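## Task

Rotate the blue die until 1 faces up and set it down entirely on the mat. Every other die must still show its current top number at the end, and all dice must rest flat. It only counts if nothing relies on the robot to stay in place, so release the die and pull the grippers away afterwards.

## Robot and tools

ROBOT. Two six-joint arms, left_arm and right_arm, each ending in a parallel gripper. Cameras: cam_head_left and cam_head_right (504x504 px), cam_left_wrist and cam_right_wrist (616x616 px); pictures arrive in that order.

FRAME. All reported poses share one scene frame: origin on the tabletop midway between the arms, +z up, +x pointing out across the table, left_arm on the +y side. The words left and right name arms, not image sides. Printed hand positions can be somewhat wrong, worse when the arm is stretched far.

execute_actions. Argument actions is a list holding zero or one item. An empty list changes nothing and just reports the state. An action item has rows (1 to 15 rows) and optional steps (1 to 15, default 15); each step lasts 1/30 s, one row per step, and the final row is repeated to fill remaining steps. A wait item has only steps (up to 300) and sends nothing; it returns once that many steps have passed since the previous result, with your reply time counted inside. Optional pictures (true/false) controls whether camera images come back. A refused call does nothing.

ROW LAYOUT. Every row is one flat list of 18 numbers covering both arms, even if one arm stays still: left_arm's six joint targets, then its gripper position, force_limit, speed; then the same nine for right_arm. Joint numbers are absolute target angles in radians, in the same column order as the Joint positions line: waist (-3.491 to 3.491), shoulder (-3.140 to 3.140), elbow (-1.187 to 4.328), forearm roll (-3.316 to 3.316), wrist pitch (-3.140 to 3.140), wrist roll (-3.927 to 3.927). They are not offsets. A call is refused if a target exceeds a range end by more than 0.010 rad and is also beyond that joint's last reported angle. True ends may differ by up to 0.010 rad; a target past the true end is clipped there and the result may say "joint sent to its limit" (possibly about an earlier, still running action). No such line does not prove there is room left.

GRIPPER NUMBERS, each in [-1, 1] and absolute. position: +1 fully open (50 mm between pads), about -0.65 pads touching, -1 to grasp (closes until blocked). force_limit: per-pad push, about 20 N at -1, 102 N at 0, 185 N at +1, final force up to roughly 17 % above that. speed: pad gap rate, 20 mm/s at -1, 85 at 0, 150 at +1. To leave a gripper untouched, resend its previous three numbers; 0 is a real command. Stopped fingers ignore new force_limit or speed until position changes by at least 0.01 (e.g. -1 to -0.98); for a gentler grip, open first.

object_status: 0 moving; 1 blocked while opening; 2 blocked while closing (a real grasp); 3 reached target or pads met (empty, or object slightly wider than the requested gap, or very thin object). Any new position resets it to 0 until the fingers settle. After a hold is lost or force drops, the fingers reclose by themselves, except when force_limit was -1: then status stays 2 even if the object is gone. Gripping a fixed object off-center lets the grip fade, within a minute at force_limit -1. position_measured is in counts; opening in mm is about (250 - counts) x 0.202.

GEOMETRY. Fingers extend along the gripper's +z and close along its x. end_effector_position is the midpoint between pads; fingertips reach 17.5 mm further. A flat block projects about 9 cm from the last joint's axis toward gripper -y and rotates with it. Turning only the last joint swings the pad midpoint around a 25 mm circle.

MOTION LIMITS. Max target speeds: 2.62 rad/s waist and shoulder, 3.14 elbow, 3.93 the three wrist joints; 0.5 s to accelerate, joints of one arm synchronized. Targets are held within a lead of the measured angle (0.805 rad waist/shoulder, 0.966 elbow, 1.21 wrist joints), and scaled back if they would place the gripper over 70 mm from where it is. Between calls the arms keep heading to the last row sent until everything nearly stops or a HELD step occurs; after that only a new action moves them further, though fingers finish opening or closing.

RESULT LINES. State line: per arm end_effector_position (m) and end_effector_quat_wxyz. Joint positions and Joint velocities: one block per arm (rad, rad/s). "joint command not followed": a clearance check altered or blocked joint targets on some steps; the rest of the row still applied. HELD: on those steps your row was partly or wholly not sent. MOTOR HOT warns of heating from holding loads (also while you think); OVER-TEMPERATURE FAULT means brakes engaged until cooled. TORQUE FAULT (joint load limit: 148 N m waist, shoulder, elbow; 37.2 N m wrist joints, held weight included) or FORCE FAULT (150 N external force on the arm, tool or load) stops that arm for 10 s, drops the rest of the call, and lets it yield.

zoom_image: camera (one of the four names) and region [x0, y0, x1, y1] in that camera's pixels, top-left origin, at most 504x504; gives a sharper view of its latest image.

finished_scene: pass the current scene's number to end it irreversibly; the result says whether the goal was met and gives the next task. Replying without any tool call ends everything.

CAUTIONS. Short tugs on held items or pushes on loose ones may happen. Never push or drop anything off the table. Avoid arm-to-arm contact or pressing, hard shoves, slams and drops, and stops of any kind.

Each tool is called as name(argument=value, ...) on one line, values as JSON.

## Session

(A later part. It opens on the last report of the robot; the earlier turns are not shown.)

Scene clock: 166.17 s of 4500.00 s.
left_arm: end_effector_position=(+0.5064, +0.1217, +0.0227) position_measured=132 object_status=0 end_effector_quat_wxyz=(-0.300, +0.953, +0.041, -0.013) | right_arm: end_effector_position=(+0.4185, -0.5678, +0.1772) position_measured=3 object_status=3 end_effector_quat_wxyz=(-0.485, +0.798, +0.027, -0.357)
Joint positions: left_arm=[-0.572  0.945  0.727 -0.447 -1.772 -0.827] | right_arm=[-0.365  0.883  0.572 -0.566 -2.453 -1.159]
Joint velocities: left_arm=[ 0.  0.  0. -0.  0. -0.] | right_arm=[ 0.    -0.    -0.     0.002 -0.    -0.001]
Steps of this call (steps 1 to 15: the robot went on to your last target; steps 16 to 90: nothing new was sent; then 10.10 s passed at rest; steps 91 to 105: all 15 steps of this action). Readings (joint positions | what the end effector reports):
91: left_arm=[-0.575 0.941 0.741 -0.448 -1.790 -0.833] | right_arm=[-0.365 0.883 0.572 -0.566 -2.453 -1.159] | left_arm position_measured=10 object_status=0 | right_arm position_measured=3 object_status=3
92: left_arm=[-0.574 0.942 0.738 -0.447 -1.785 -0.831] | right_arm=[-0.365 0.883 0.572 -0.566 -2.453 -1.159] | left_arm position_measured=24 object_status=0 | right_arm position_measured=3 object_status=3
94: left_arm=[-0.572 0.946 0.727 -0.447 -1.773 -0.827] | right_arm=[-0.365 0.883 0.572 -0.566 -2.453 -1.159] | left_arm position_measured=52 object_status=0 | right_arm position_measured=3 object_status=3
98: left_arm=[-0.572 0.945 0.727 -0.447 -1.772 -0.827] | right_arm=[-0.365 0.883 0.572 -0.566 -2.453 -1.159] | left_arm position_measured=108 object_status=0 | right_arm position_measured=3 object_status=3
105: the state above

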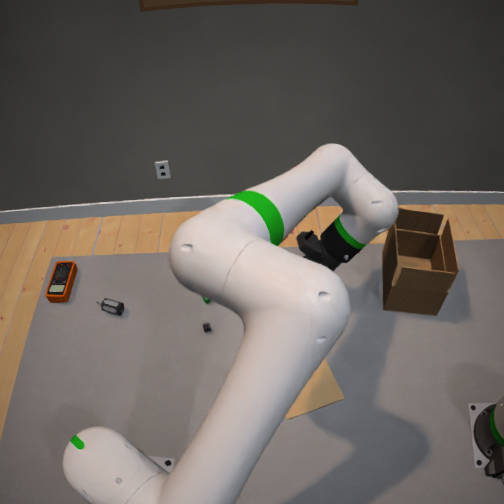

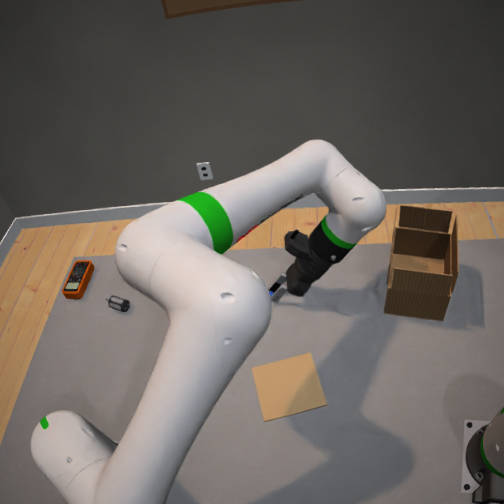

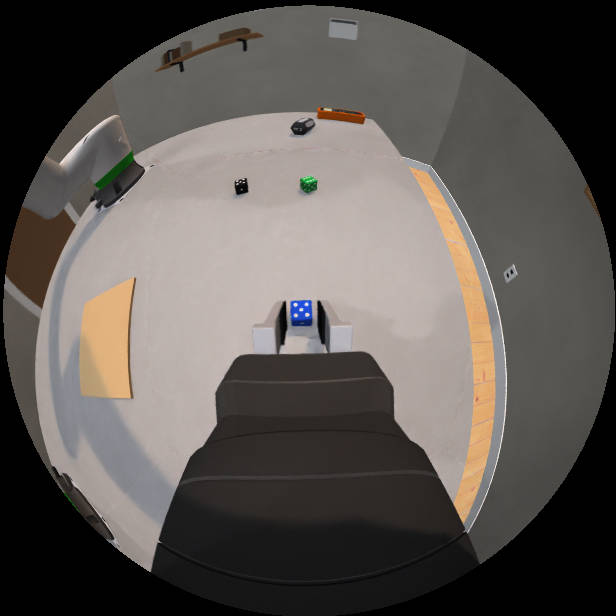

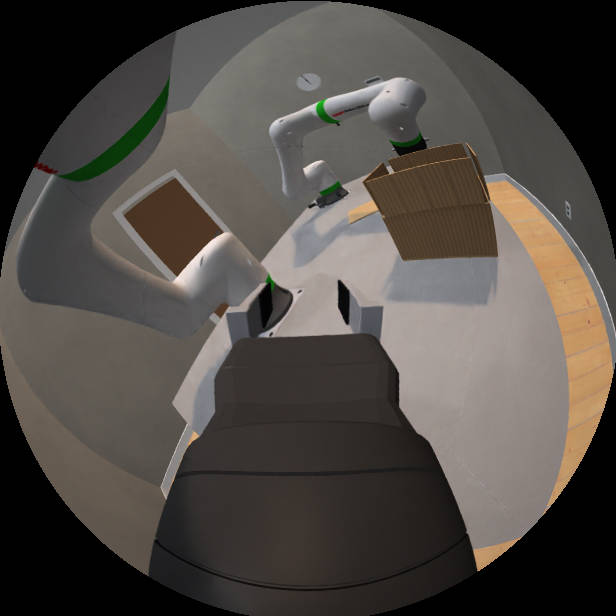

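execute_actions(actions=[{"rows": [[-0.5720,0.9461,0.7246,-0.4469,-1.7693,-0.8261,0.14,0,0,-0.365,0.883,0.572,-0.566,-2.453,-1.159,1,0,0],[-0.5720,0.9461,0.7246,-0.4469,-1.7693,-0.8261,0.14,0,0,-0.365,0.883,0.572,-0.566,-2.453,-1.159,1,0,0],[-0.5720,0.9461,0.7246,-0.4469,-1.7693,-0.8261,0.14,0,0,-0.365,0.883,0.572,-0.566,-2.453,-1.159,1,0,0],[-0.5720,0.9461,0.7246,-0.4469,-1.7693,-0.8261,-1,-0.3,-0.6,-0.365,0.883,0.572,-0.566,-2.453,-1.159,1,0,0]], "steps": 15}])

zoom_image(camera="cam_left_wrist", region=[250, 290, 355, 360])

Scene clock: 174.43 s of 4500.00 s.
left_arm: end_effector_position=(+0.5064, +0.1222, +0.0212) position_measured=183 object_status=0 end_effector_quat_wxyz=(-0.300, +0.953, +0.041, -0.013) | right_arm: end_effector_position=(+0.4185, -0.5678, +0.1772) position_measured=3 object_status=3 end_effector_quat_wxyz=(-0.485, +0.798, +0.027, -0.357)
Joint positions: left_arm=[-0.572  0.946  0.725 -0.447 -1.769 -0.826] | right_arm=[-0.365  0.883  0.572 -0.566 -2.453 -1.159]
Joint velocities: left_arm=[ 0.002 -0.    -0.    -0.    -0.    -0.   ] | right_arm=[-0.    -0.001  0.     0.    -0.002  0.001]
Steps of this call (steps 1 to 15: the robot went on to your last target; steps 16 to 90: nothing new was sent; then 4.77 s passed at rest; steps 91 to 105: all 15 steps of this action). Readings (joint positions | what the end effector reports):
91: left_arm=[-0.573 0.946 0.727 -0.447 -1.772 -0.827] | right_arm=[-0.365 0.883 0.572 -0.566 -2.453 -1.159] | left_arm position_measured=132 object_status=3 | right_arm position_measured=3 object_status=3
92: left_arm=[-0.572 0.946 0.726 -0.447 -1.770 -0.826] | right_arm=[-0.365 0.883 0.572 -0.566 -2.453 -1.159] | left_arm position_measured=132 object_status=3 | right_arm position_measured=3 object_status=3
94: left_arm=[-0.572 0.946 0.725 -0.447 -1.769 -0.826] | right_arm=[-0.365 0.883 0.572 -0.566 -2.453 -1.159] | left_arm position_measured=135 object_status=0 | right_arm position_measured=3 object_status=3
98: left_arm=[-0.572 0.946 0.725 -0.447 -1.769 -0.826] | right_arm=[-0.365 0.883 0.572 -0.566 -2.453 -1.159] | left_arm position_measured=166 object_status=0 | right_arm position_measured=3 object_status=3
105: the state above

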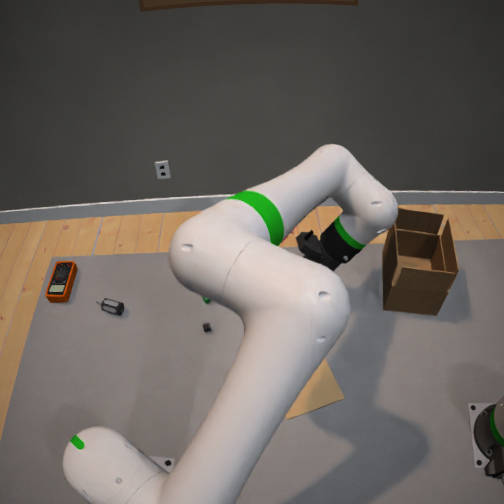

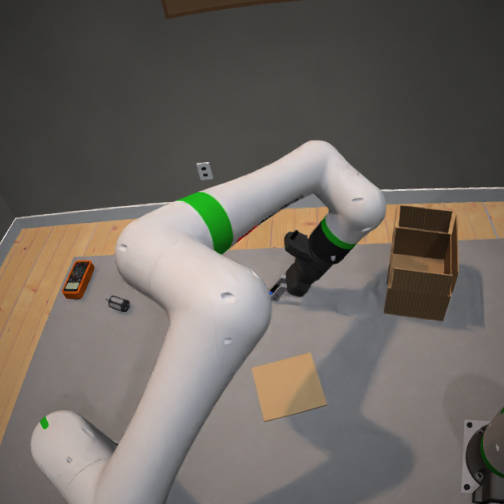

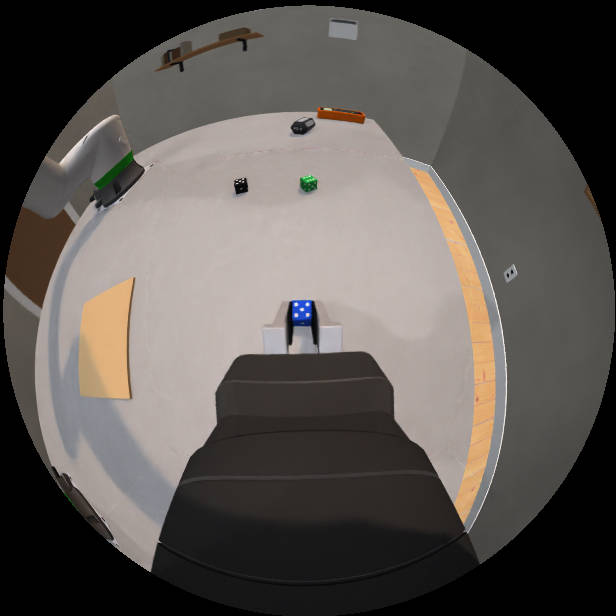

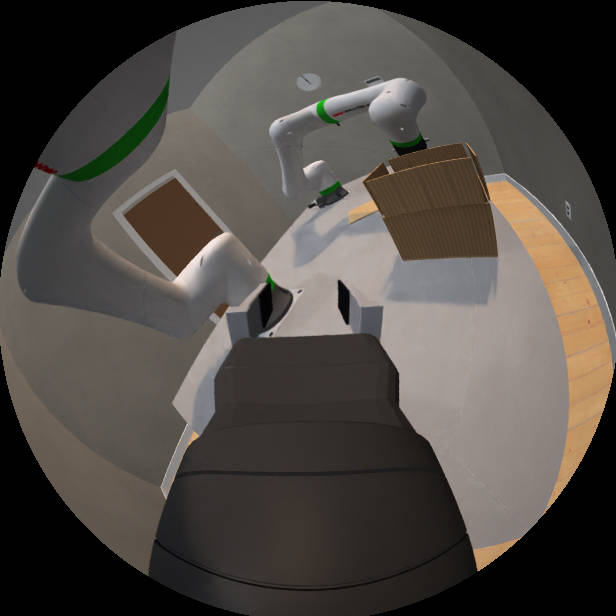

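Region (250, 290, 355, 360) of cam_left_wrist's 616x616 image, scaled by 4.800, with more detail than that image has.

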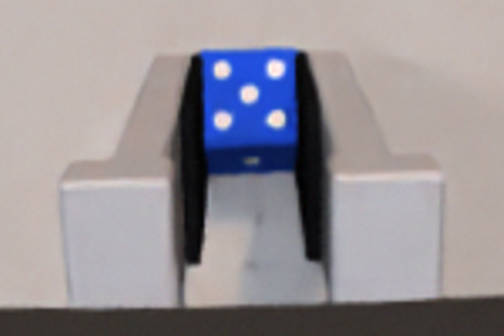

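execute_actions(actions=[{"rows": [[-0.572,0.936,0.731,-0.448,-1.784,-0.833,-1,-0.3,-0.6,-0.365,0.883,0.572,-0.566,-2.453,-1.159,1,0,0],[-0.572,0.936,0.731,-0.448,-1.784,-0.833,-1,-0.3,-0.6,-0.365,0.883,0.572,-0.566,-2.453,-1.159,1,0,0],[-0.572,0.86,0.76,-0.45,-1.87,-0.9,-1,-0.3,-0.6,-0.365,0.883,0.572,-0.566,-2.453,-1.159,1,0,0]], "steps": 12}])

zoom_image(camera="cam_head_right", region=[250, 230, 330, 310])

Scene clock: 191.87 s of 4500.00 s.
left_arm: end_effector_position=(+0.5020, +0.1232, +0.0959) position_measured=183 object_status=2 end_effector_quat_wxyz=(-0.294, +0.955, +0.031, -0.016) | right_arm: end_effector_position=(+0.4185, -0.5678, +0.1772) position_measured=3 object_status=3 end_effector_quat_wxyz=(-0.485, +0.798, +0.027, -0.357)
Joint positions: left_arm=[-0.572  0.86   0.76  -0.45  -1.87  -0.9  ] | right_arm=[-0.365  0.883  0.572 -0.566 -2.453 -1.159]
Joint velocities: left_arm=[ 0.002 -0.005 -0.001  0.    -0.003 -0.002] | right_arm=[ 0.001  0.001 -0.    -0.    -0.001 -0.   ]
Steps of this call (steps 1 to 15: the robot went on to your last target; steps 16 to 90: nothing new was sent; then 14.03 s passed at rest; steps 91 to 102: all 12 steps of this action). Readings (joint positions | what the end effector reports):
91: left_arm=[-0.572 0.946 0.725 -0.447 -1.769 -0.826] | right_arm=[-0.365 0.883 0.572 -0.566 -2.453 -1.159] | left_arm position_measured=183 object_status=2 | right_arm position_measured=3 object_status=3
92: left_arm=[-0.572 0.943 0.726 -0.447 -1.773 -0.827] | right_arm=[-0.365 0.883 0.572 -0.566 -2.453 -1.159] | left_arm position_measured=183 object_status=2 | right_arm position_measured=3 object_status=3
94: left_arm=[-0.572 0.930 0.733 -0.448 -1.790 -0.837] | right_arm=[-0.365 0.883 0.572 -0.566 -2.453 -1.159] | left_arm position_measured=183 object_status=2 | right_arm position_measured=3 object_status=3
98: left_arm=[-0.572 0.869 0.757 -0.449 -1.860 -0.891] | right_arm=[-0.365 0.883 0.572 -0.566 -2.453 -1.159] | left_arm position_measured=183 object_status=2 | right_arm position_measured=3 object_status=3
102: the state above

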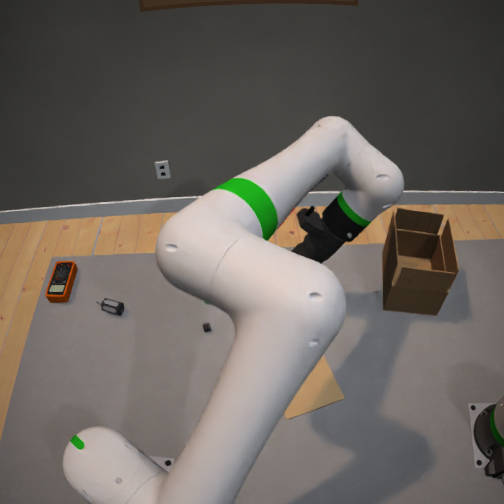

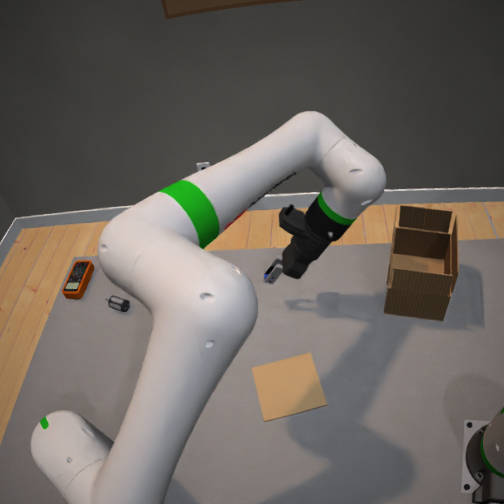

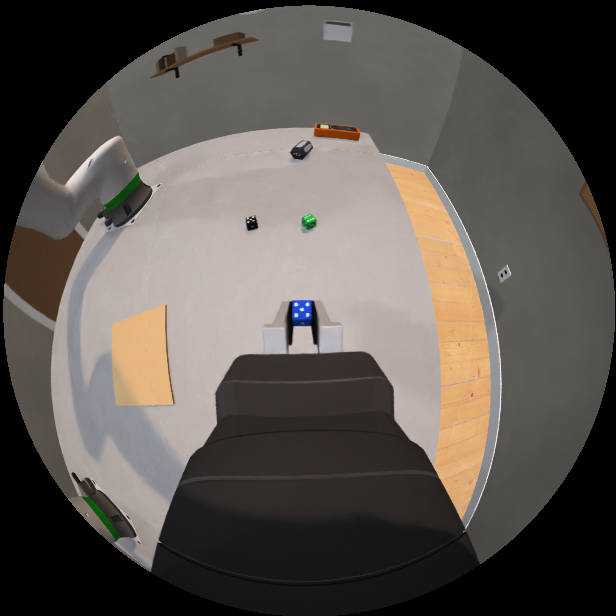

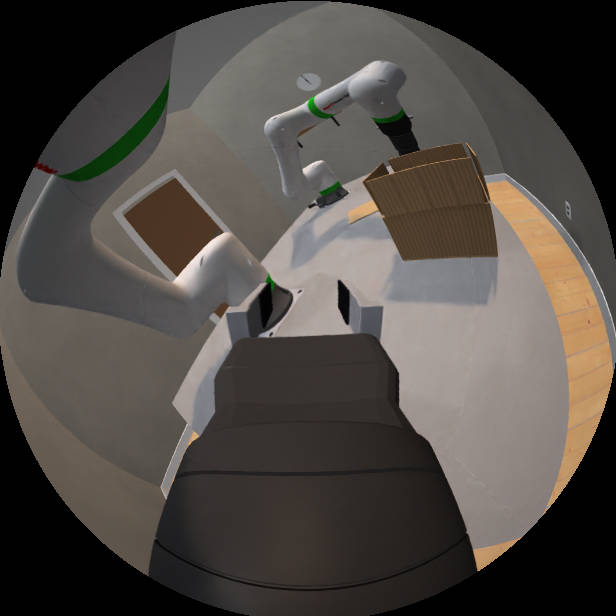

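Region (250, 230, 330, 310) of cam_head_right's 504x504 image, scaled by 6.300, with more detail than that image has.

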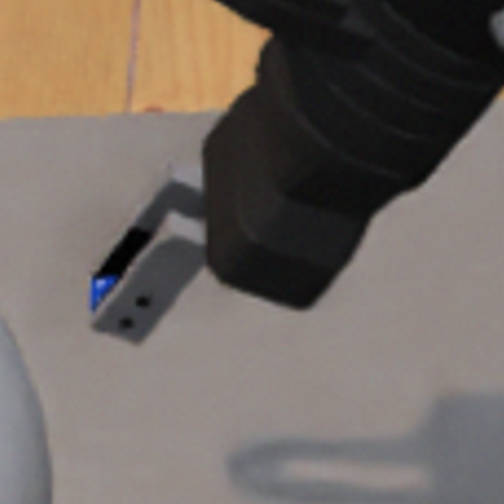

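execute_actions(actions=[{"rows": [[-0.6347,0.7867,0.2607,0,-2.0047,-3.1416,-1,-0.3,-0.6,-0.365,0.883,0.572,-0.566,-2.453,-1.159,1,0,0]], "steps": 15}], pictures=false)

execute_actions(actions=[{"steps": 30}])

Scene clock: 196.83 s of 4500.00 s.
left_arm: end_effector_position=(+0.3809, +0.1147, +0.0613) position_measured=183 object_status=2 end_effector_quat_wxyz=(-0.215, +0.880, -0.326, -0.270) | right_arm: end_effector_position=(+0.4185, -0.5678, +0.1772) position_measured=3 object_status=3 end_effector_quat_wxyz=(-0.485, +0.798, +0.027, -0.357)
Joint positions: left_arm=[-0.602  0.825  0.523 -0.236 -1.934 -1.605] | right_arm=[-0.365  0.883  0.572 -0.566 -2.453 -1.159]
Joint velocities: left_arm=[-0.074 -0.085 -0.574  0.517 -0.154 -2.323] | right_arm=[ 0.001 -0.001 -0.    -0.001 -0.002  0.   ]
Steps of this call (steps 1 to 15: the robot went on to your last target; steps 16 to 90: nothing new was sent; then 1.47 s passed at rest; steps 91 to 105: all 15 steps of this action). Readings (joint positions | what the end effector reports):
91: left_arm=[-0.572 0.860 0.760 -0.450 -1.870 -0.900] | right_arm=[-0.365 0.883 0.572 -0.566 -2.453 -1.159] | left_arm position_measured=183 object_status=2 | right_arm position_measured=3 object_status=3
92: left_arm=[-0.572 0.860 0.758 -0.448 -1.871 -0.906] | right_arm=[-0.365 0.883 0.572 -0.566 -2.453 -1.159] | left_arm position_measured=183 object_status=2 | right_arm position_measured=3 object_status=3
94: left_arm=[-0.574 0.857 0.743 -0.435 -1.875 -0.941] | right_arm=[-0.365 0.883 0.572 -0.566 -2.453 -1.159] | left_arm position_measured=183 object_status=2 | right_arm position_measured=3 object_status=3
98: left_arm=[-0.583 0.847 0.672 -0.371 -1.894 -1.117] | right_arm=[-0.365 0.883 0.572 -0.566 -2.453 -1.159] | left_arm position_measured=183 object_status=2 | right_arm position_measured=3 object_status=3
105: the state above

Scene clock: 197.83 s of 4500.00 s.
left_arm: end_effector_position=(+0.2306, +0.0911, +0.0500) position_measured=183 object_status=2 end_effector_quat_wxyz=(-0.192, -0.368, +0.807, +0.420) | right_arm: end_effector_position=(+0.4185, -0.5678, +0.1772) position_measured=3 object_status=3 end_effector_quat_wxyz=(-0.485, +0.798, +0.027, -0.357)
Joint positions: left_arm=[-0.635  0.787  0.261 -0.    -2.005 -3.142] | right_arm=[-0.365  0.883  0.572 -0.566 -2.453 -1.159]
Joint velocities: left_arm=[ 0.002 -0.     0.     0.    -0.     0.001] | right_arm=[-0.     0.001  0.    -0.001  0.001  0.001]
Steps of this call (steps 1 to 30: the robot went on to your last target). Readings (joint positions | what the end effector reports):
1: left_arm=[-0.604 0.822 0.504 -0.219 -1.939 -1.685] | right_arm=[-0.365 0.883 0.572 -0.566 -2.453 -1.159] | left_arm position_measured=183 object_status=2 | right_arm position_measured=3 object_status=3
2: left_arm=[-0.607 0.820 0.485 -0.202 -1.944 -1.769] | right_arm=[-0.365 0.883 0.572 -0.566 -2.453 -1.159] | left_arm position_measured=183 object_status=2 | right_arm position_measured=3 object_status=3
4: left_arm=[-0.611 0.815 0.450 -0.171 -1.954 -1.945] | right_arm=[-0.365 0.883 0.572 -0.566 -2.453 -1.159] | left_arm position_measured=183 object_status=2 | right_arm position_measured=3 object_status=3
8: left_arm=[-0.619 0.805 0.388 -0.115 -1.970 -2.328] | right_arm=[-0.365 0.883 0.572 -0.566 -2.453 -1.159] | left_arm position_measured=183 object_status=2 | right_arm position_measured=3 object_status=3
30: the state above

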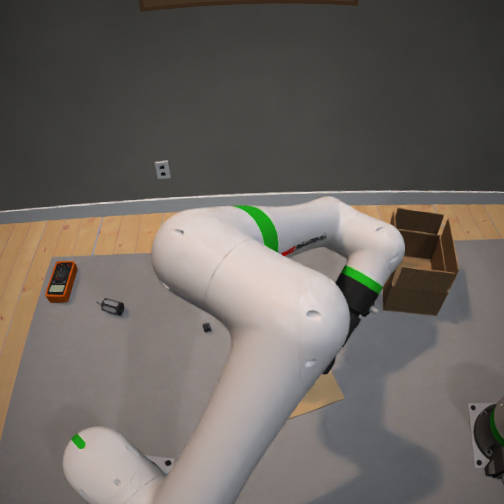

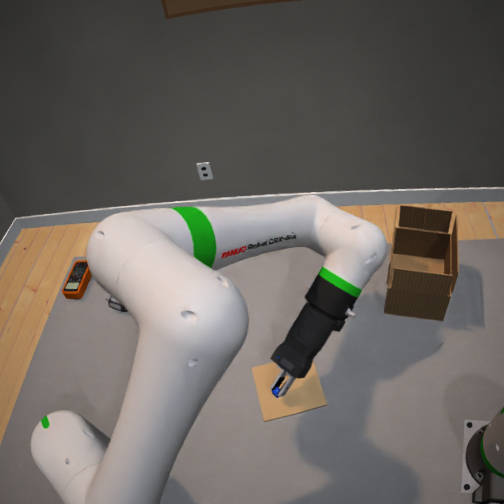

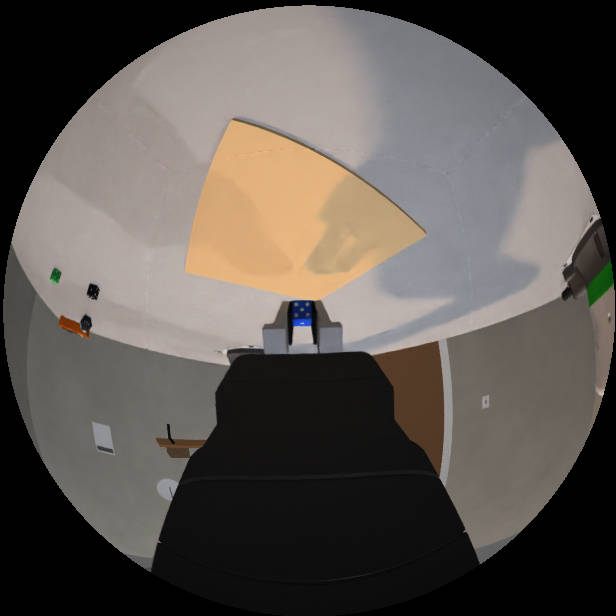

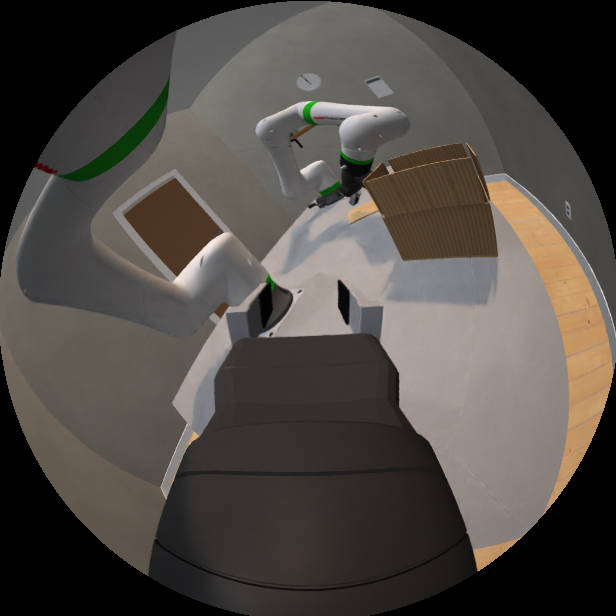

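execute_actions(actions=[{"rows": [[-0.6347,0.8142,0.2531,0,-1.9696,-3.1416,-1,-0.3,-0.6,-0.365,0.883,0.572,-0.566,-2.453,-1.159,1,0,0]], "steps": 10}])

zoom_image(camera="cam_left_wrist", region=[250, 270, 355, 350])

zoom_image(camera="cam_head_right", region=[250, 360, 320, 425])

Scene clock: 212.13 s of 4500.00 s.
left_arm: end_effector_position=(+0.2307, +0.0911, +0.0290) position_measured=183 object_status=2 end_effector_quat_wxyz=(-0.191, -0.368, +0.807, +0.420) | right_arm: end_effector_position=(+0.4185, -0.5678, +0.1772) position_measured=3 object_status=3 end_effector_quat_wxyz=(-0.485, +0.798, +0.027, -0.357)
Joint positions: left_arm=[-0.635  0.814  0.253 -0.    -1.97  -3.142] | right_arm=[-0.365  0.883  0.572 -0.566 -2.453 -1.159]
Joint velocities: left_arm=[-0.001 -0.    -0.001  0.004 -0.     0.   ] | right_arm=[-0.     0.001  0.     0.001 -0.001  0.001]
Steps of this call (steps 1 to 15: the robot went on to your last target; steps 16 to 90: nothing new was sent; then 10.97 s passed at rest; steps 91 to 100: all 10 steps of this action). Readings (joint positions | what the end effector reports):
91: left_arm=[-0.635 0.787 0.261 0.000 -2.004 -3.142] | right_arm=[-0.365 0.883 0.572 -0.566 -2.453 -1.159] | left_arm position_measured=183 object_status=2 | right_arm position_measured=3 object_status=3
92: left_arm=[-0.635 0.790 0.260 0.000 -2.000 -3.142] | right_arm=[-0.365 0.883 0.572 -0.566 -2.453 -1.159] | left_arm position_measured=183 object_status=2 | right_arm position_measured=3 object_status=3
94: left_arm=[-0.635 0.809 0.255 -0.000 -1.976 -3.142] | right_arm=[-0.365 0.883 0.572 -0.566 -2.453 -1.159] | left_arm position_measured=183 object_status=2 | right_arm position_measured=3 object_status=3
98: left_arm=[-0.635 0.814 0.253 -0.000 -1.970 -3.142] | right_arm=[-0.365 0.883 0.572 -0.566 -2.453 -1.159] | left_arm position_measured=183 object_status=2 | right_arm position_measured=3 object_status=3
100: the state above

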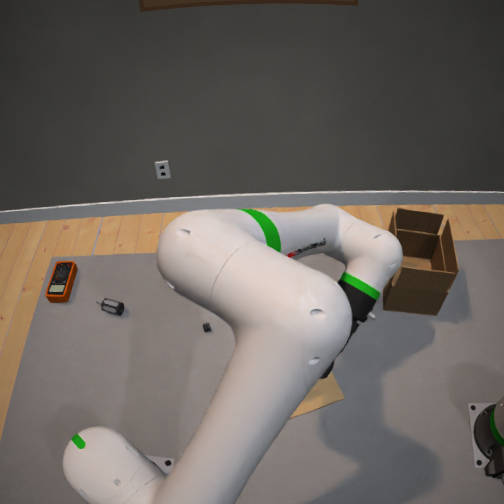

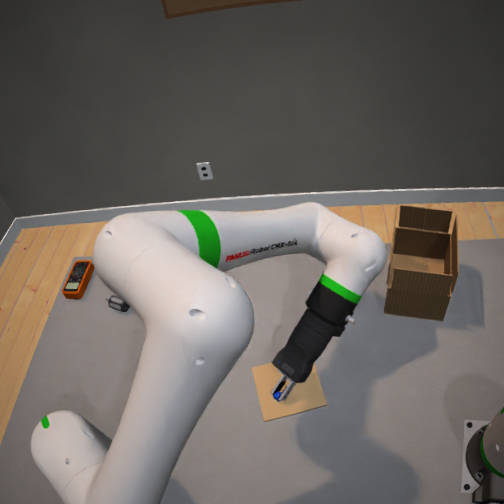

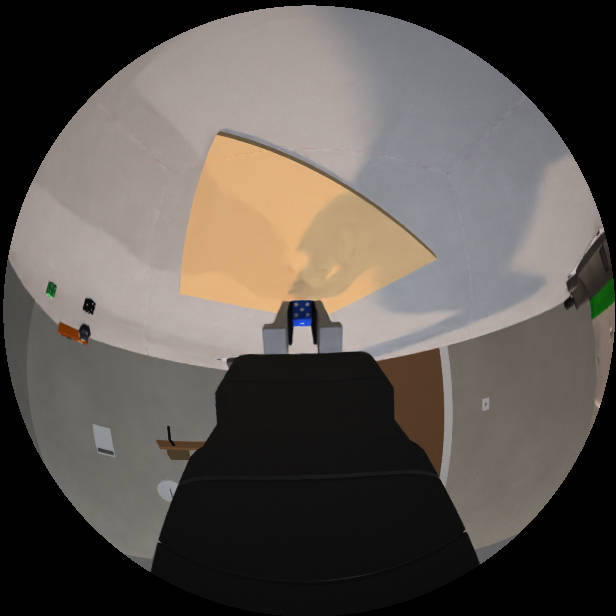

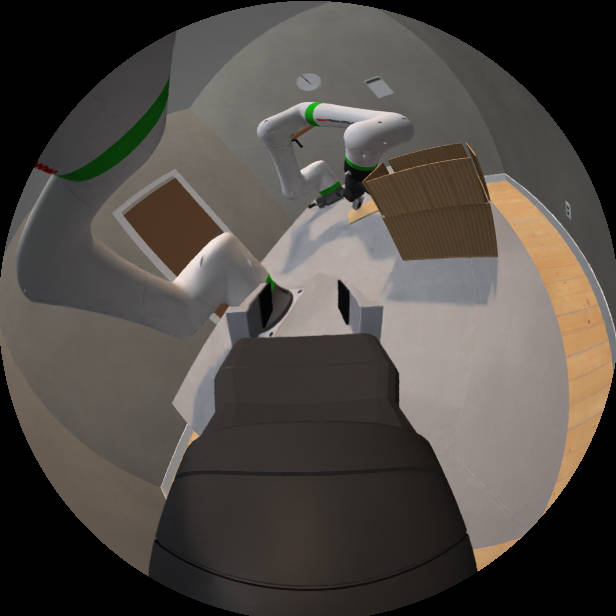

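Region (250, 270, 355, 350) of cam_left_wrist's 616x616 image, scaled by 4.800, with more detail than that image has; it fills the top 384 rows of this view, and the rest is white.

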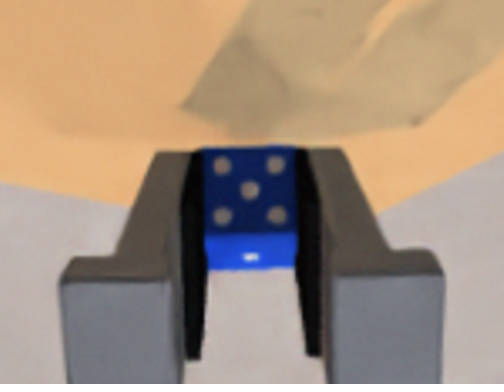

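Region (250, 360, 320, 425) of cam_head_right's 504x504 image, scaled by 7.200, with more detail than that image has; it fills the top 468 rows of this view, and the rest is white.

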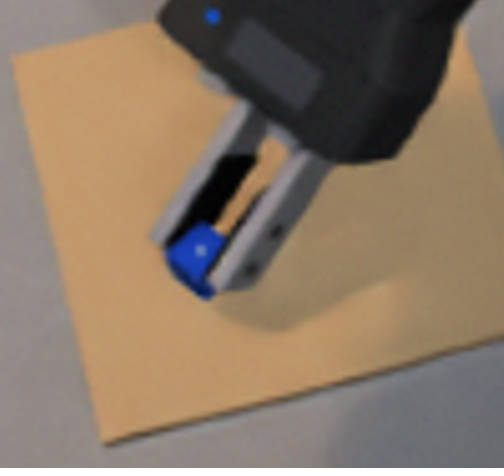

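execute_actions(actions=[{"rows": [[-0.6347,0.8169,0.2525,0,-1.9663,-3.1416,-1,-0.3,-0.6,-0.365,0.883,0.572,-0.566,-2.453,-1.159,1,0,0],[-0.6347,0.8182,0.2522,0,-1.9647,-3.1416,-1,-0.3,-0.6,-0.365,0.883,0.572,-0.566,-2.453,-1.159,1,0,0],[-0.6347,0.8195,0.2519,0,-1.9631,-3.1416,-1,-0.3,-0.6,-0.365,0.883,0.572,-0.566,-2.453,-1.159,1,0,0],[-0.6347,0.8209,0.2516,0,-1.9614,-3.1416,-1,-0.3,-0.6,-0.365,0.883,0.572,-0.566,-2.453,-1.159,1,0,0],[-0.6347,0.8215,0.2515,0,-1.9607,-3.1416,-1,-0.3,-0.6,-0.365,0.883,0.572,-0.566,-2.453,-1.159,1,0,0],[-0.6347,0.8222,0.2513,0,-1.9598,-3.1416,-1,-0.3,-0.6,-0.365,0.883,0.572,-0.566,-2.453,-1.159,1,0,0]], "steps": 10}])

zoom_image(camera="cam_left_wrist", region=[250, 270, 355, 350])

Scene clock: 221.60 s of 4500.00 s.
left_arm: end_effector_position=(+0.2306, +0.0910, +0.0231) position_measured=183 object_status=2 end_effector_quat_wxyz=(-0.192, -0.368, +0.807, +0.420) | right_arm: end_effector_position=(+0.4185, -0.5678, +0.1772) position_measured=3 object_status=3 end_effector_quat_wxyz=(-0.485, +0.798, +0.027, -0.357)
Joint positions: left_arm=[-0.635  0.822  0.251  0.    -1.96  -3.142] | right_arm=[-0.365  0.883  0.572 -0.566 -2.453 -1.159]
Joint velocities: left_arm=[-0.    -0.     0.001  0.    -0.     0.   ] | right_arm=[-0.001 -0.     0.    -0.     0.     0.   ]
Steps of this call (steps 1 to 15: the robot went on to your last target; steps 16 to 90: nothing new was sent; then 6.13 s passed at rest; steps 91 to 100: all 10 steps of this action). Readings (joint positions | what the end effector reports):
91: left_arm=[-0.635 0.814 0.253 0.000 -1.969 -3.142] | right_arm=[-0.365 0.883 0.572 -0.566 -2.453 -1.159] | left_arm position_measured=183 object_status=2 | right_arm position_measured=3 object_status=3
92: left_arm=[-0.635 0.816 0.253 0.000 -1.967 -3.142] | right_arm=[-0.365 0.883 0.572 -0.566 -2.453 -1.159] | left_arm position_measured=183 object_status=2 | right_arm position_measured=3 object_status=3
94: left_arm=[-0.635 0.819 0.252 0.000 -1.964 -3.142] | right_arm=[-0.365 0.883 0.572 -0.566 -2.453 -1.159] | left_arm position_measured=183 object_status=2 | right_arm position_measured=3 object_status=3
98: left_arm=[-0.635 0.822 0.251 0.000 -1.960 -3.142] | right_arm=[-0.365 0.883 0.572 -0.566 -2.453 -1.159] | left_arm position_measured=183 object_status=2 | right_arm position_measured=3 object_status=3
100: the state above

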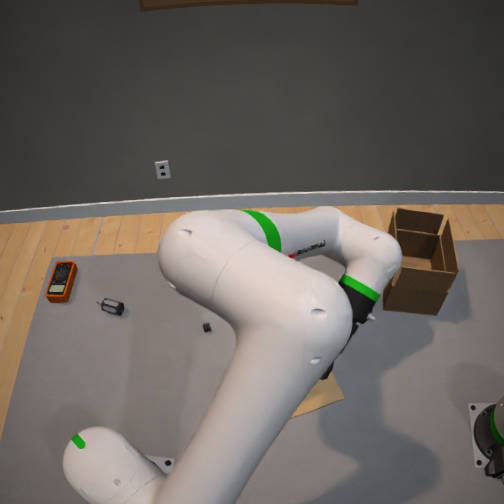

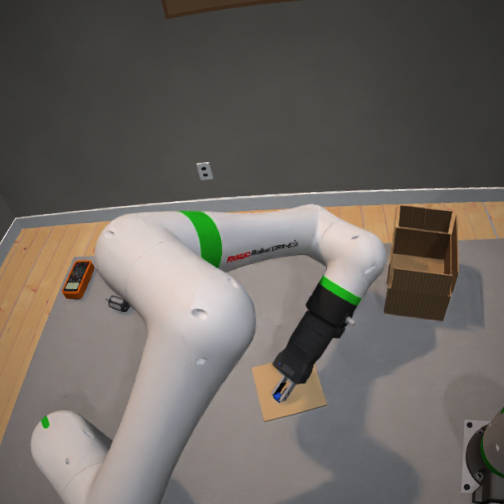

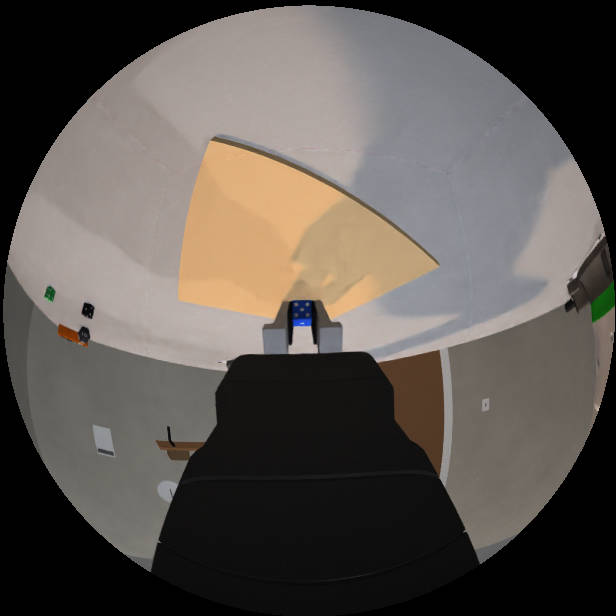

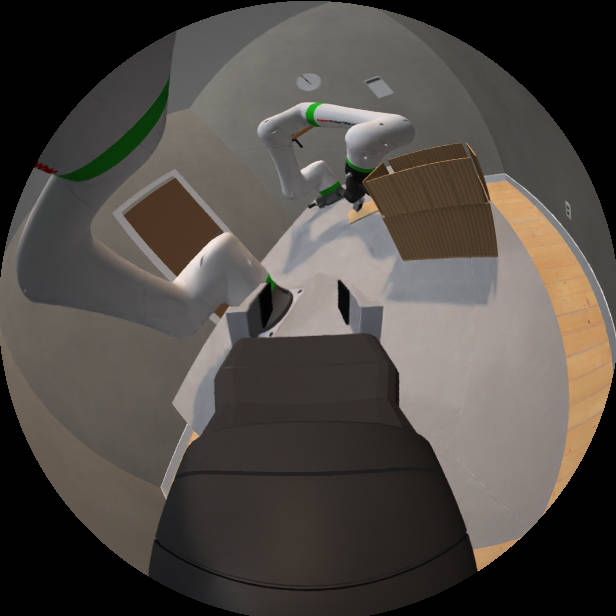

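Region (250, 270, 355, 350) of cam_left_wrist's 616x616 image, scaled by 4.800, with more detail than that image has; it fills the top 384 rows of this view, and the rest is white.

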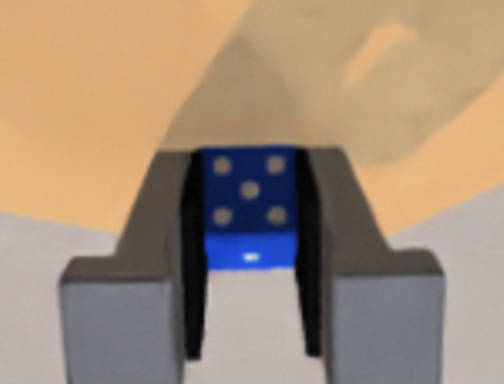

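execute_actions(actions=[{"rows": [[-0.6347,0.8229,0.2512,0,-1.959,-3.1416,-1,-0.3,-0.6,-0.365,0.883,0.572,-0.566,-2.453,-1.159,1,0,0],[-0.6347,0.8229,0.2512,0,-1.959,-3.1416,-1,-0.3,-0.6,-0.365,0.883,0.572,-0.566,-2.453,-1.159,1,0,0],[-0.6347,0.8229,0.2512,0,-1.959,-3.1416,0.5,-0.3,-0.3,-0.365,0.883,0.572,-0.566,-2.453,-1.159,1,0,0]], "steps": 12}], pictures=false)

execute_actions(actions=[{"rows": [[-0.6347,0.7867,0.2607,0,-2.0047,-3.1416,0.5,-0.3,-0.3,-0.365,0.883,0.572,-0.566,-2.453,-1.159,1,0,0],[-0.6347,0.7867,0.2607,0,-2.0047,-3.1416,0.5,-0.3,-0.3,-0.365,0.883,0.572,-0.566,-2.453,-1.159,1,0,0],[-0.6347,0.7867,0.2607,0,-2.0047,-3.1416,0.5,-0.3,-0.3,-0.365,0.883,0.572,-0.566,-2.453,-1.159,1,0,0],[-0.6347,0.7867,0.2607,0,-2.0047,-3.1416,0.5,-0.3,-0.3,-0.365,0.883,0.572,-0.566,-2.453,-1.159,1,0,0],[-0.6347,0.35,0.2,0,-2.0047,-3.1416,0.5,-0.3,-0.3,-0.365,0.883,0.572,-0.566,-2.453,-1.159,1,0,0]], "steps": 15}], pictures=false)

execute_actions(actions=[{"steps": 15}])

Scene clock: 232.27 s of 4500.00 s.
left_arm: end_effector_position=(+0.2307, +0.0910, +0.0226) position_measured=83 object_status=0 end_effector_quat_wxyz=(-0.192, -0.368, +0.807, +0.420) | right_arm: end_effector_position=(+0.4185, -0.5678, +0.1772) position_measured=3 object_status=3 end_effector_quat_wxyz=(-0.485, +0.798, +0.027, -0.357)
Joint positions: left_arm=[-0.635  0.823  0.251 -0.    -1.959 -3.142] | right_arm=[-0.365  0.883  0.572 -0.566 -2.453 -1.159]
Joint velocities: left_arm=[-0.001 -0.     0.    -0.     0.     0.   ] | right_arm=[ 0.002  0.    -0.    -0.001 -0.001  0.   ]
Steps of this call (steps 1 to 15: the robot went on to your last target; steps 16 to 90: nothing new was sent; then 7.27 s passed at rest; steps 91 to 102: all 12 steps of this action). Readings (joint positions | what the end effector reports):
91: left_arm=[-0.635 0.822 0.251 -0.000 -1.960 -3.142] | right_arm=[-0.365 0.883 0.572 -0.566 -2.453 -1.159] | left_arm position_measured=183 object_status=2 | right_arm position_measured=3 object_status=3
92: left_arm=[-0.635 0.823 0.251 -0.000 -1.959 -3.142] | right_arm=[-0.365 0.883 0.572 -0.566 -2.453 -1.159] | left_arm position_measured=183 object_status=2 | right_arm position_measured=3 object_status=3
94: left_arm=[-0.635 0.823 0.251 -0.000 -1.959 -3.142] | right_arm=[-0.365 0.883 0.572 -0.566 -2.453 -1.159] | left_arm position_measured=168 object_status=0 | right_arm position_measured=3 object_status=3
98: left_arm=[-0.635 0.823 0.251 -0.000 -1.959 -3.142] | right_arm=[-0.365 0.883 0.572 -0.566 -2.453 -1.159] | left_arm position_measured=125 object_status=0 | right_arm position_measured=3 object_status=3
102: the state above

Scene clock: 232.77 s of 4500.00 s.
left_arm: end_effector_position=(+0.2361, +0.0863, +0.1560) position_measured=78 object_status=3 end_effector_quat_wxyz=(-0.147, -0.388, +0.851, +0.323) | right_arm: end_effector_position=(+0.4185, -0.5678, +0.1772) position_measured=3 object_status=3 end_effector_quat_wxyz=(-0.485, +0.798, +0.027, -0.357)
Joint positions: left_arm=[-0.635  0.515  0.224 -0.    -2.004 -3.142] | right_arm=[-0.365  0.883  0.572 -0.566 -2.453 -1.159]
Joint velocities: left_arm=[ 0.001 -1.037 -0.149  0.    -0.003  0.   ] | right_arm=[ 0.001  0.001 -0.    -0.001  0.001  0.001]
Steps of this call (steps 1 to 15: all 15 steps of this action). Readings (joint positions | what the end effector reports):
1: left_arm=[-0.635 0.823 0.251 -0.000 -1.959 -3.142] | right_arm=[-0.365 0.883 0.572 -0.566 -2.453 -1.159] | left_arm position_measured=78 object_status=0 | right_arm position_measured=3 object_status=3
2: left_arm=[-0.635 0.820 0.251 -0.000 -1.963 -3.142] | right_arm=[-0.365 0.883 0.572 -0.566 -2.453 -1.159] | left_arm position_measured=78 object_status=0 | right_arm position_measured=3 object_status=3
4: left_arm=[-0.635 0.798 0.257 -0.000 -1.990 -3.142] | right_arm=[-0.365 0.883 0.572 -0.566 -2.453 -1.159] | left_arm position_measured=78 object_status=0 | right_arm position_measured=3 object_status=3
8: left_arm=[-0.635 0.747 0.256 -0.000 -2.003 -3.142] | right_arm=[-0.365 0.883 0.572 -0.566 -2.453 -1.159] | left_arm position_measured=78 object_status=3 | right_arm position_measured=3 object_status=3
15: the state above

Scene clock: 233.27 s of 4500.00 s.
left_arm: end_effector_position=(+0.2290, +0.0925, +0.2184) position_measured=78 object_status=3 end_effector_quat_wxyz=(-0.119, -0.397, +0.871, +0.262) | right_arm: end_effector_position=(+0.4185, -0.5678, +0.1772) position_measured=3 object_status=3 end_effector_quat_wxyz=(-0.485, +0.798, +0.027, -0.357)
Joint positions: left_arm=[-0.635  0.35   0.2   -0.    -2.005 -3.142] | right_arm=[-0.365  0.883  0.572 -0.566 -2.453 -1.159]
Joint velocities: left_arm=[ 0.001 -0.001 -0.001 -0.    -0.     0.   ] | right_arm=[ 0.001  0.    -0.    -0.     0.    -0.001]
Steps of this call (steps 1 to 15: the robot went on to your last target). Readings (joint positions | what the end effector reports):
1: left_arm=[-0.635 0.480 0.219 -0.000 -2.004 -3.142] | right_arm=[-0.365 0.883 0.572 -0.566 -2.453 -1.159] | left_arm position_measured=78 object_status=3 | right_arm position_measured=3 object_status=3
2: left_arm=[-0.635 0.446 0.214 -0.000 -2.004 -3.142] | right_arm=[-0.365 0.883 0.572 -0.566 -2.453 -1.159] | left_arm position_measured=78 object_status=3 | right_arm position_measured=3 object_status=3
4: left_arm=[-0.635 0.391 0.206 -0.000 -2.005 -3.142] | right_arm=[-0.365 0.883 0.572 -0.566 -2.453 -1.159] | left_arm position_measured=78 object_status=3 | right_arm position_measured=3 object_status=3
8: left_arm=[-0.635 0.351 0.200 -0.000 -2.005 -3.142] | right_arm=[-0.365 0.883 0.572 -0.566 -2.453 -1.159] | left_arm position_measured=78 object_status=3 | right_arm position_measured=3 object_status=3
15: the state above

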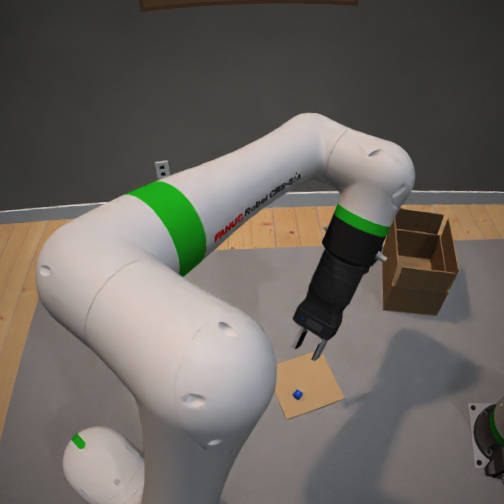

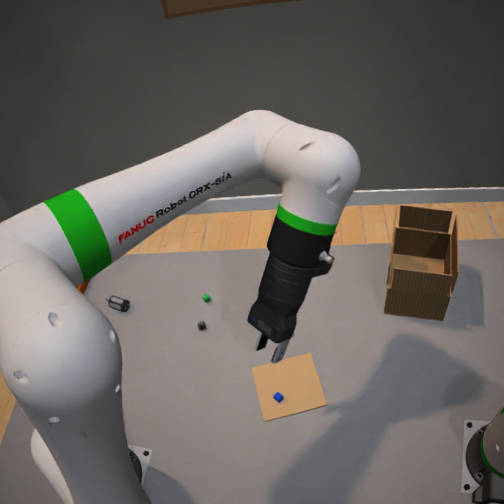

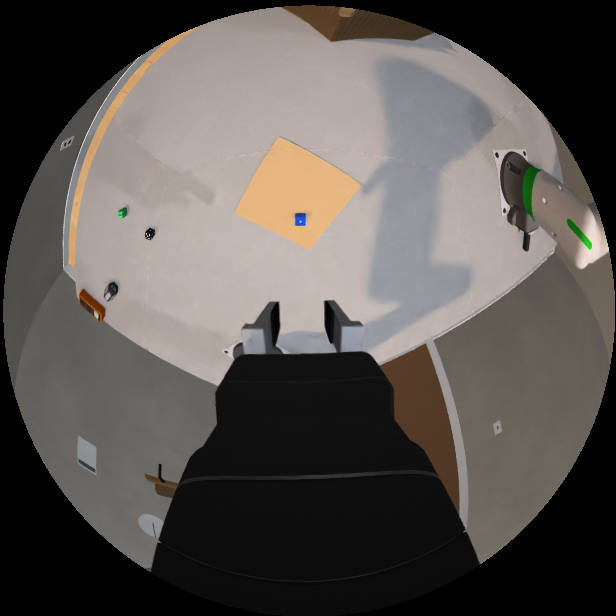

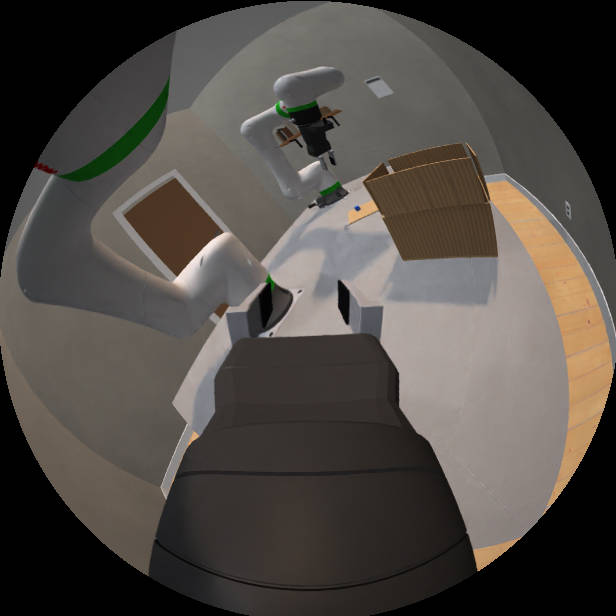

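zoom_image(camera="cam_head_right", region=[185, 285, 325, 425])

Region (185, 285, 325, 425) of cam_head_right's 504x504 image, scaled by 3.600, with more detail than that image has.

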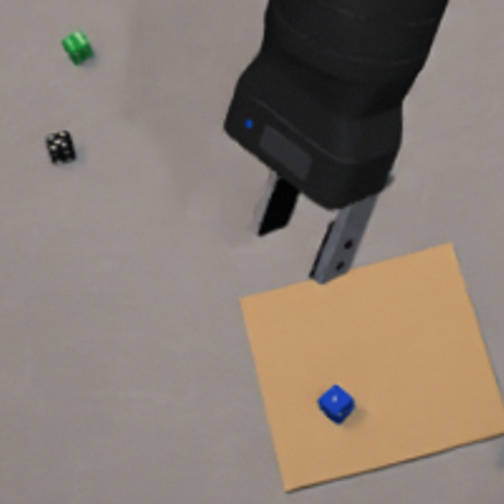

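finished_scene(scene=1)

The scene is finished: the task was done.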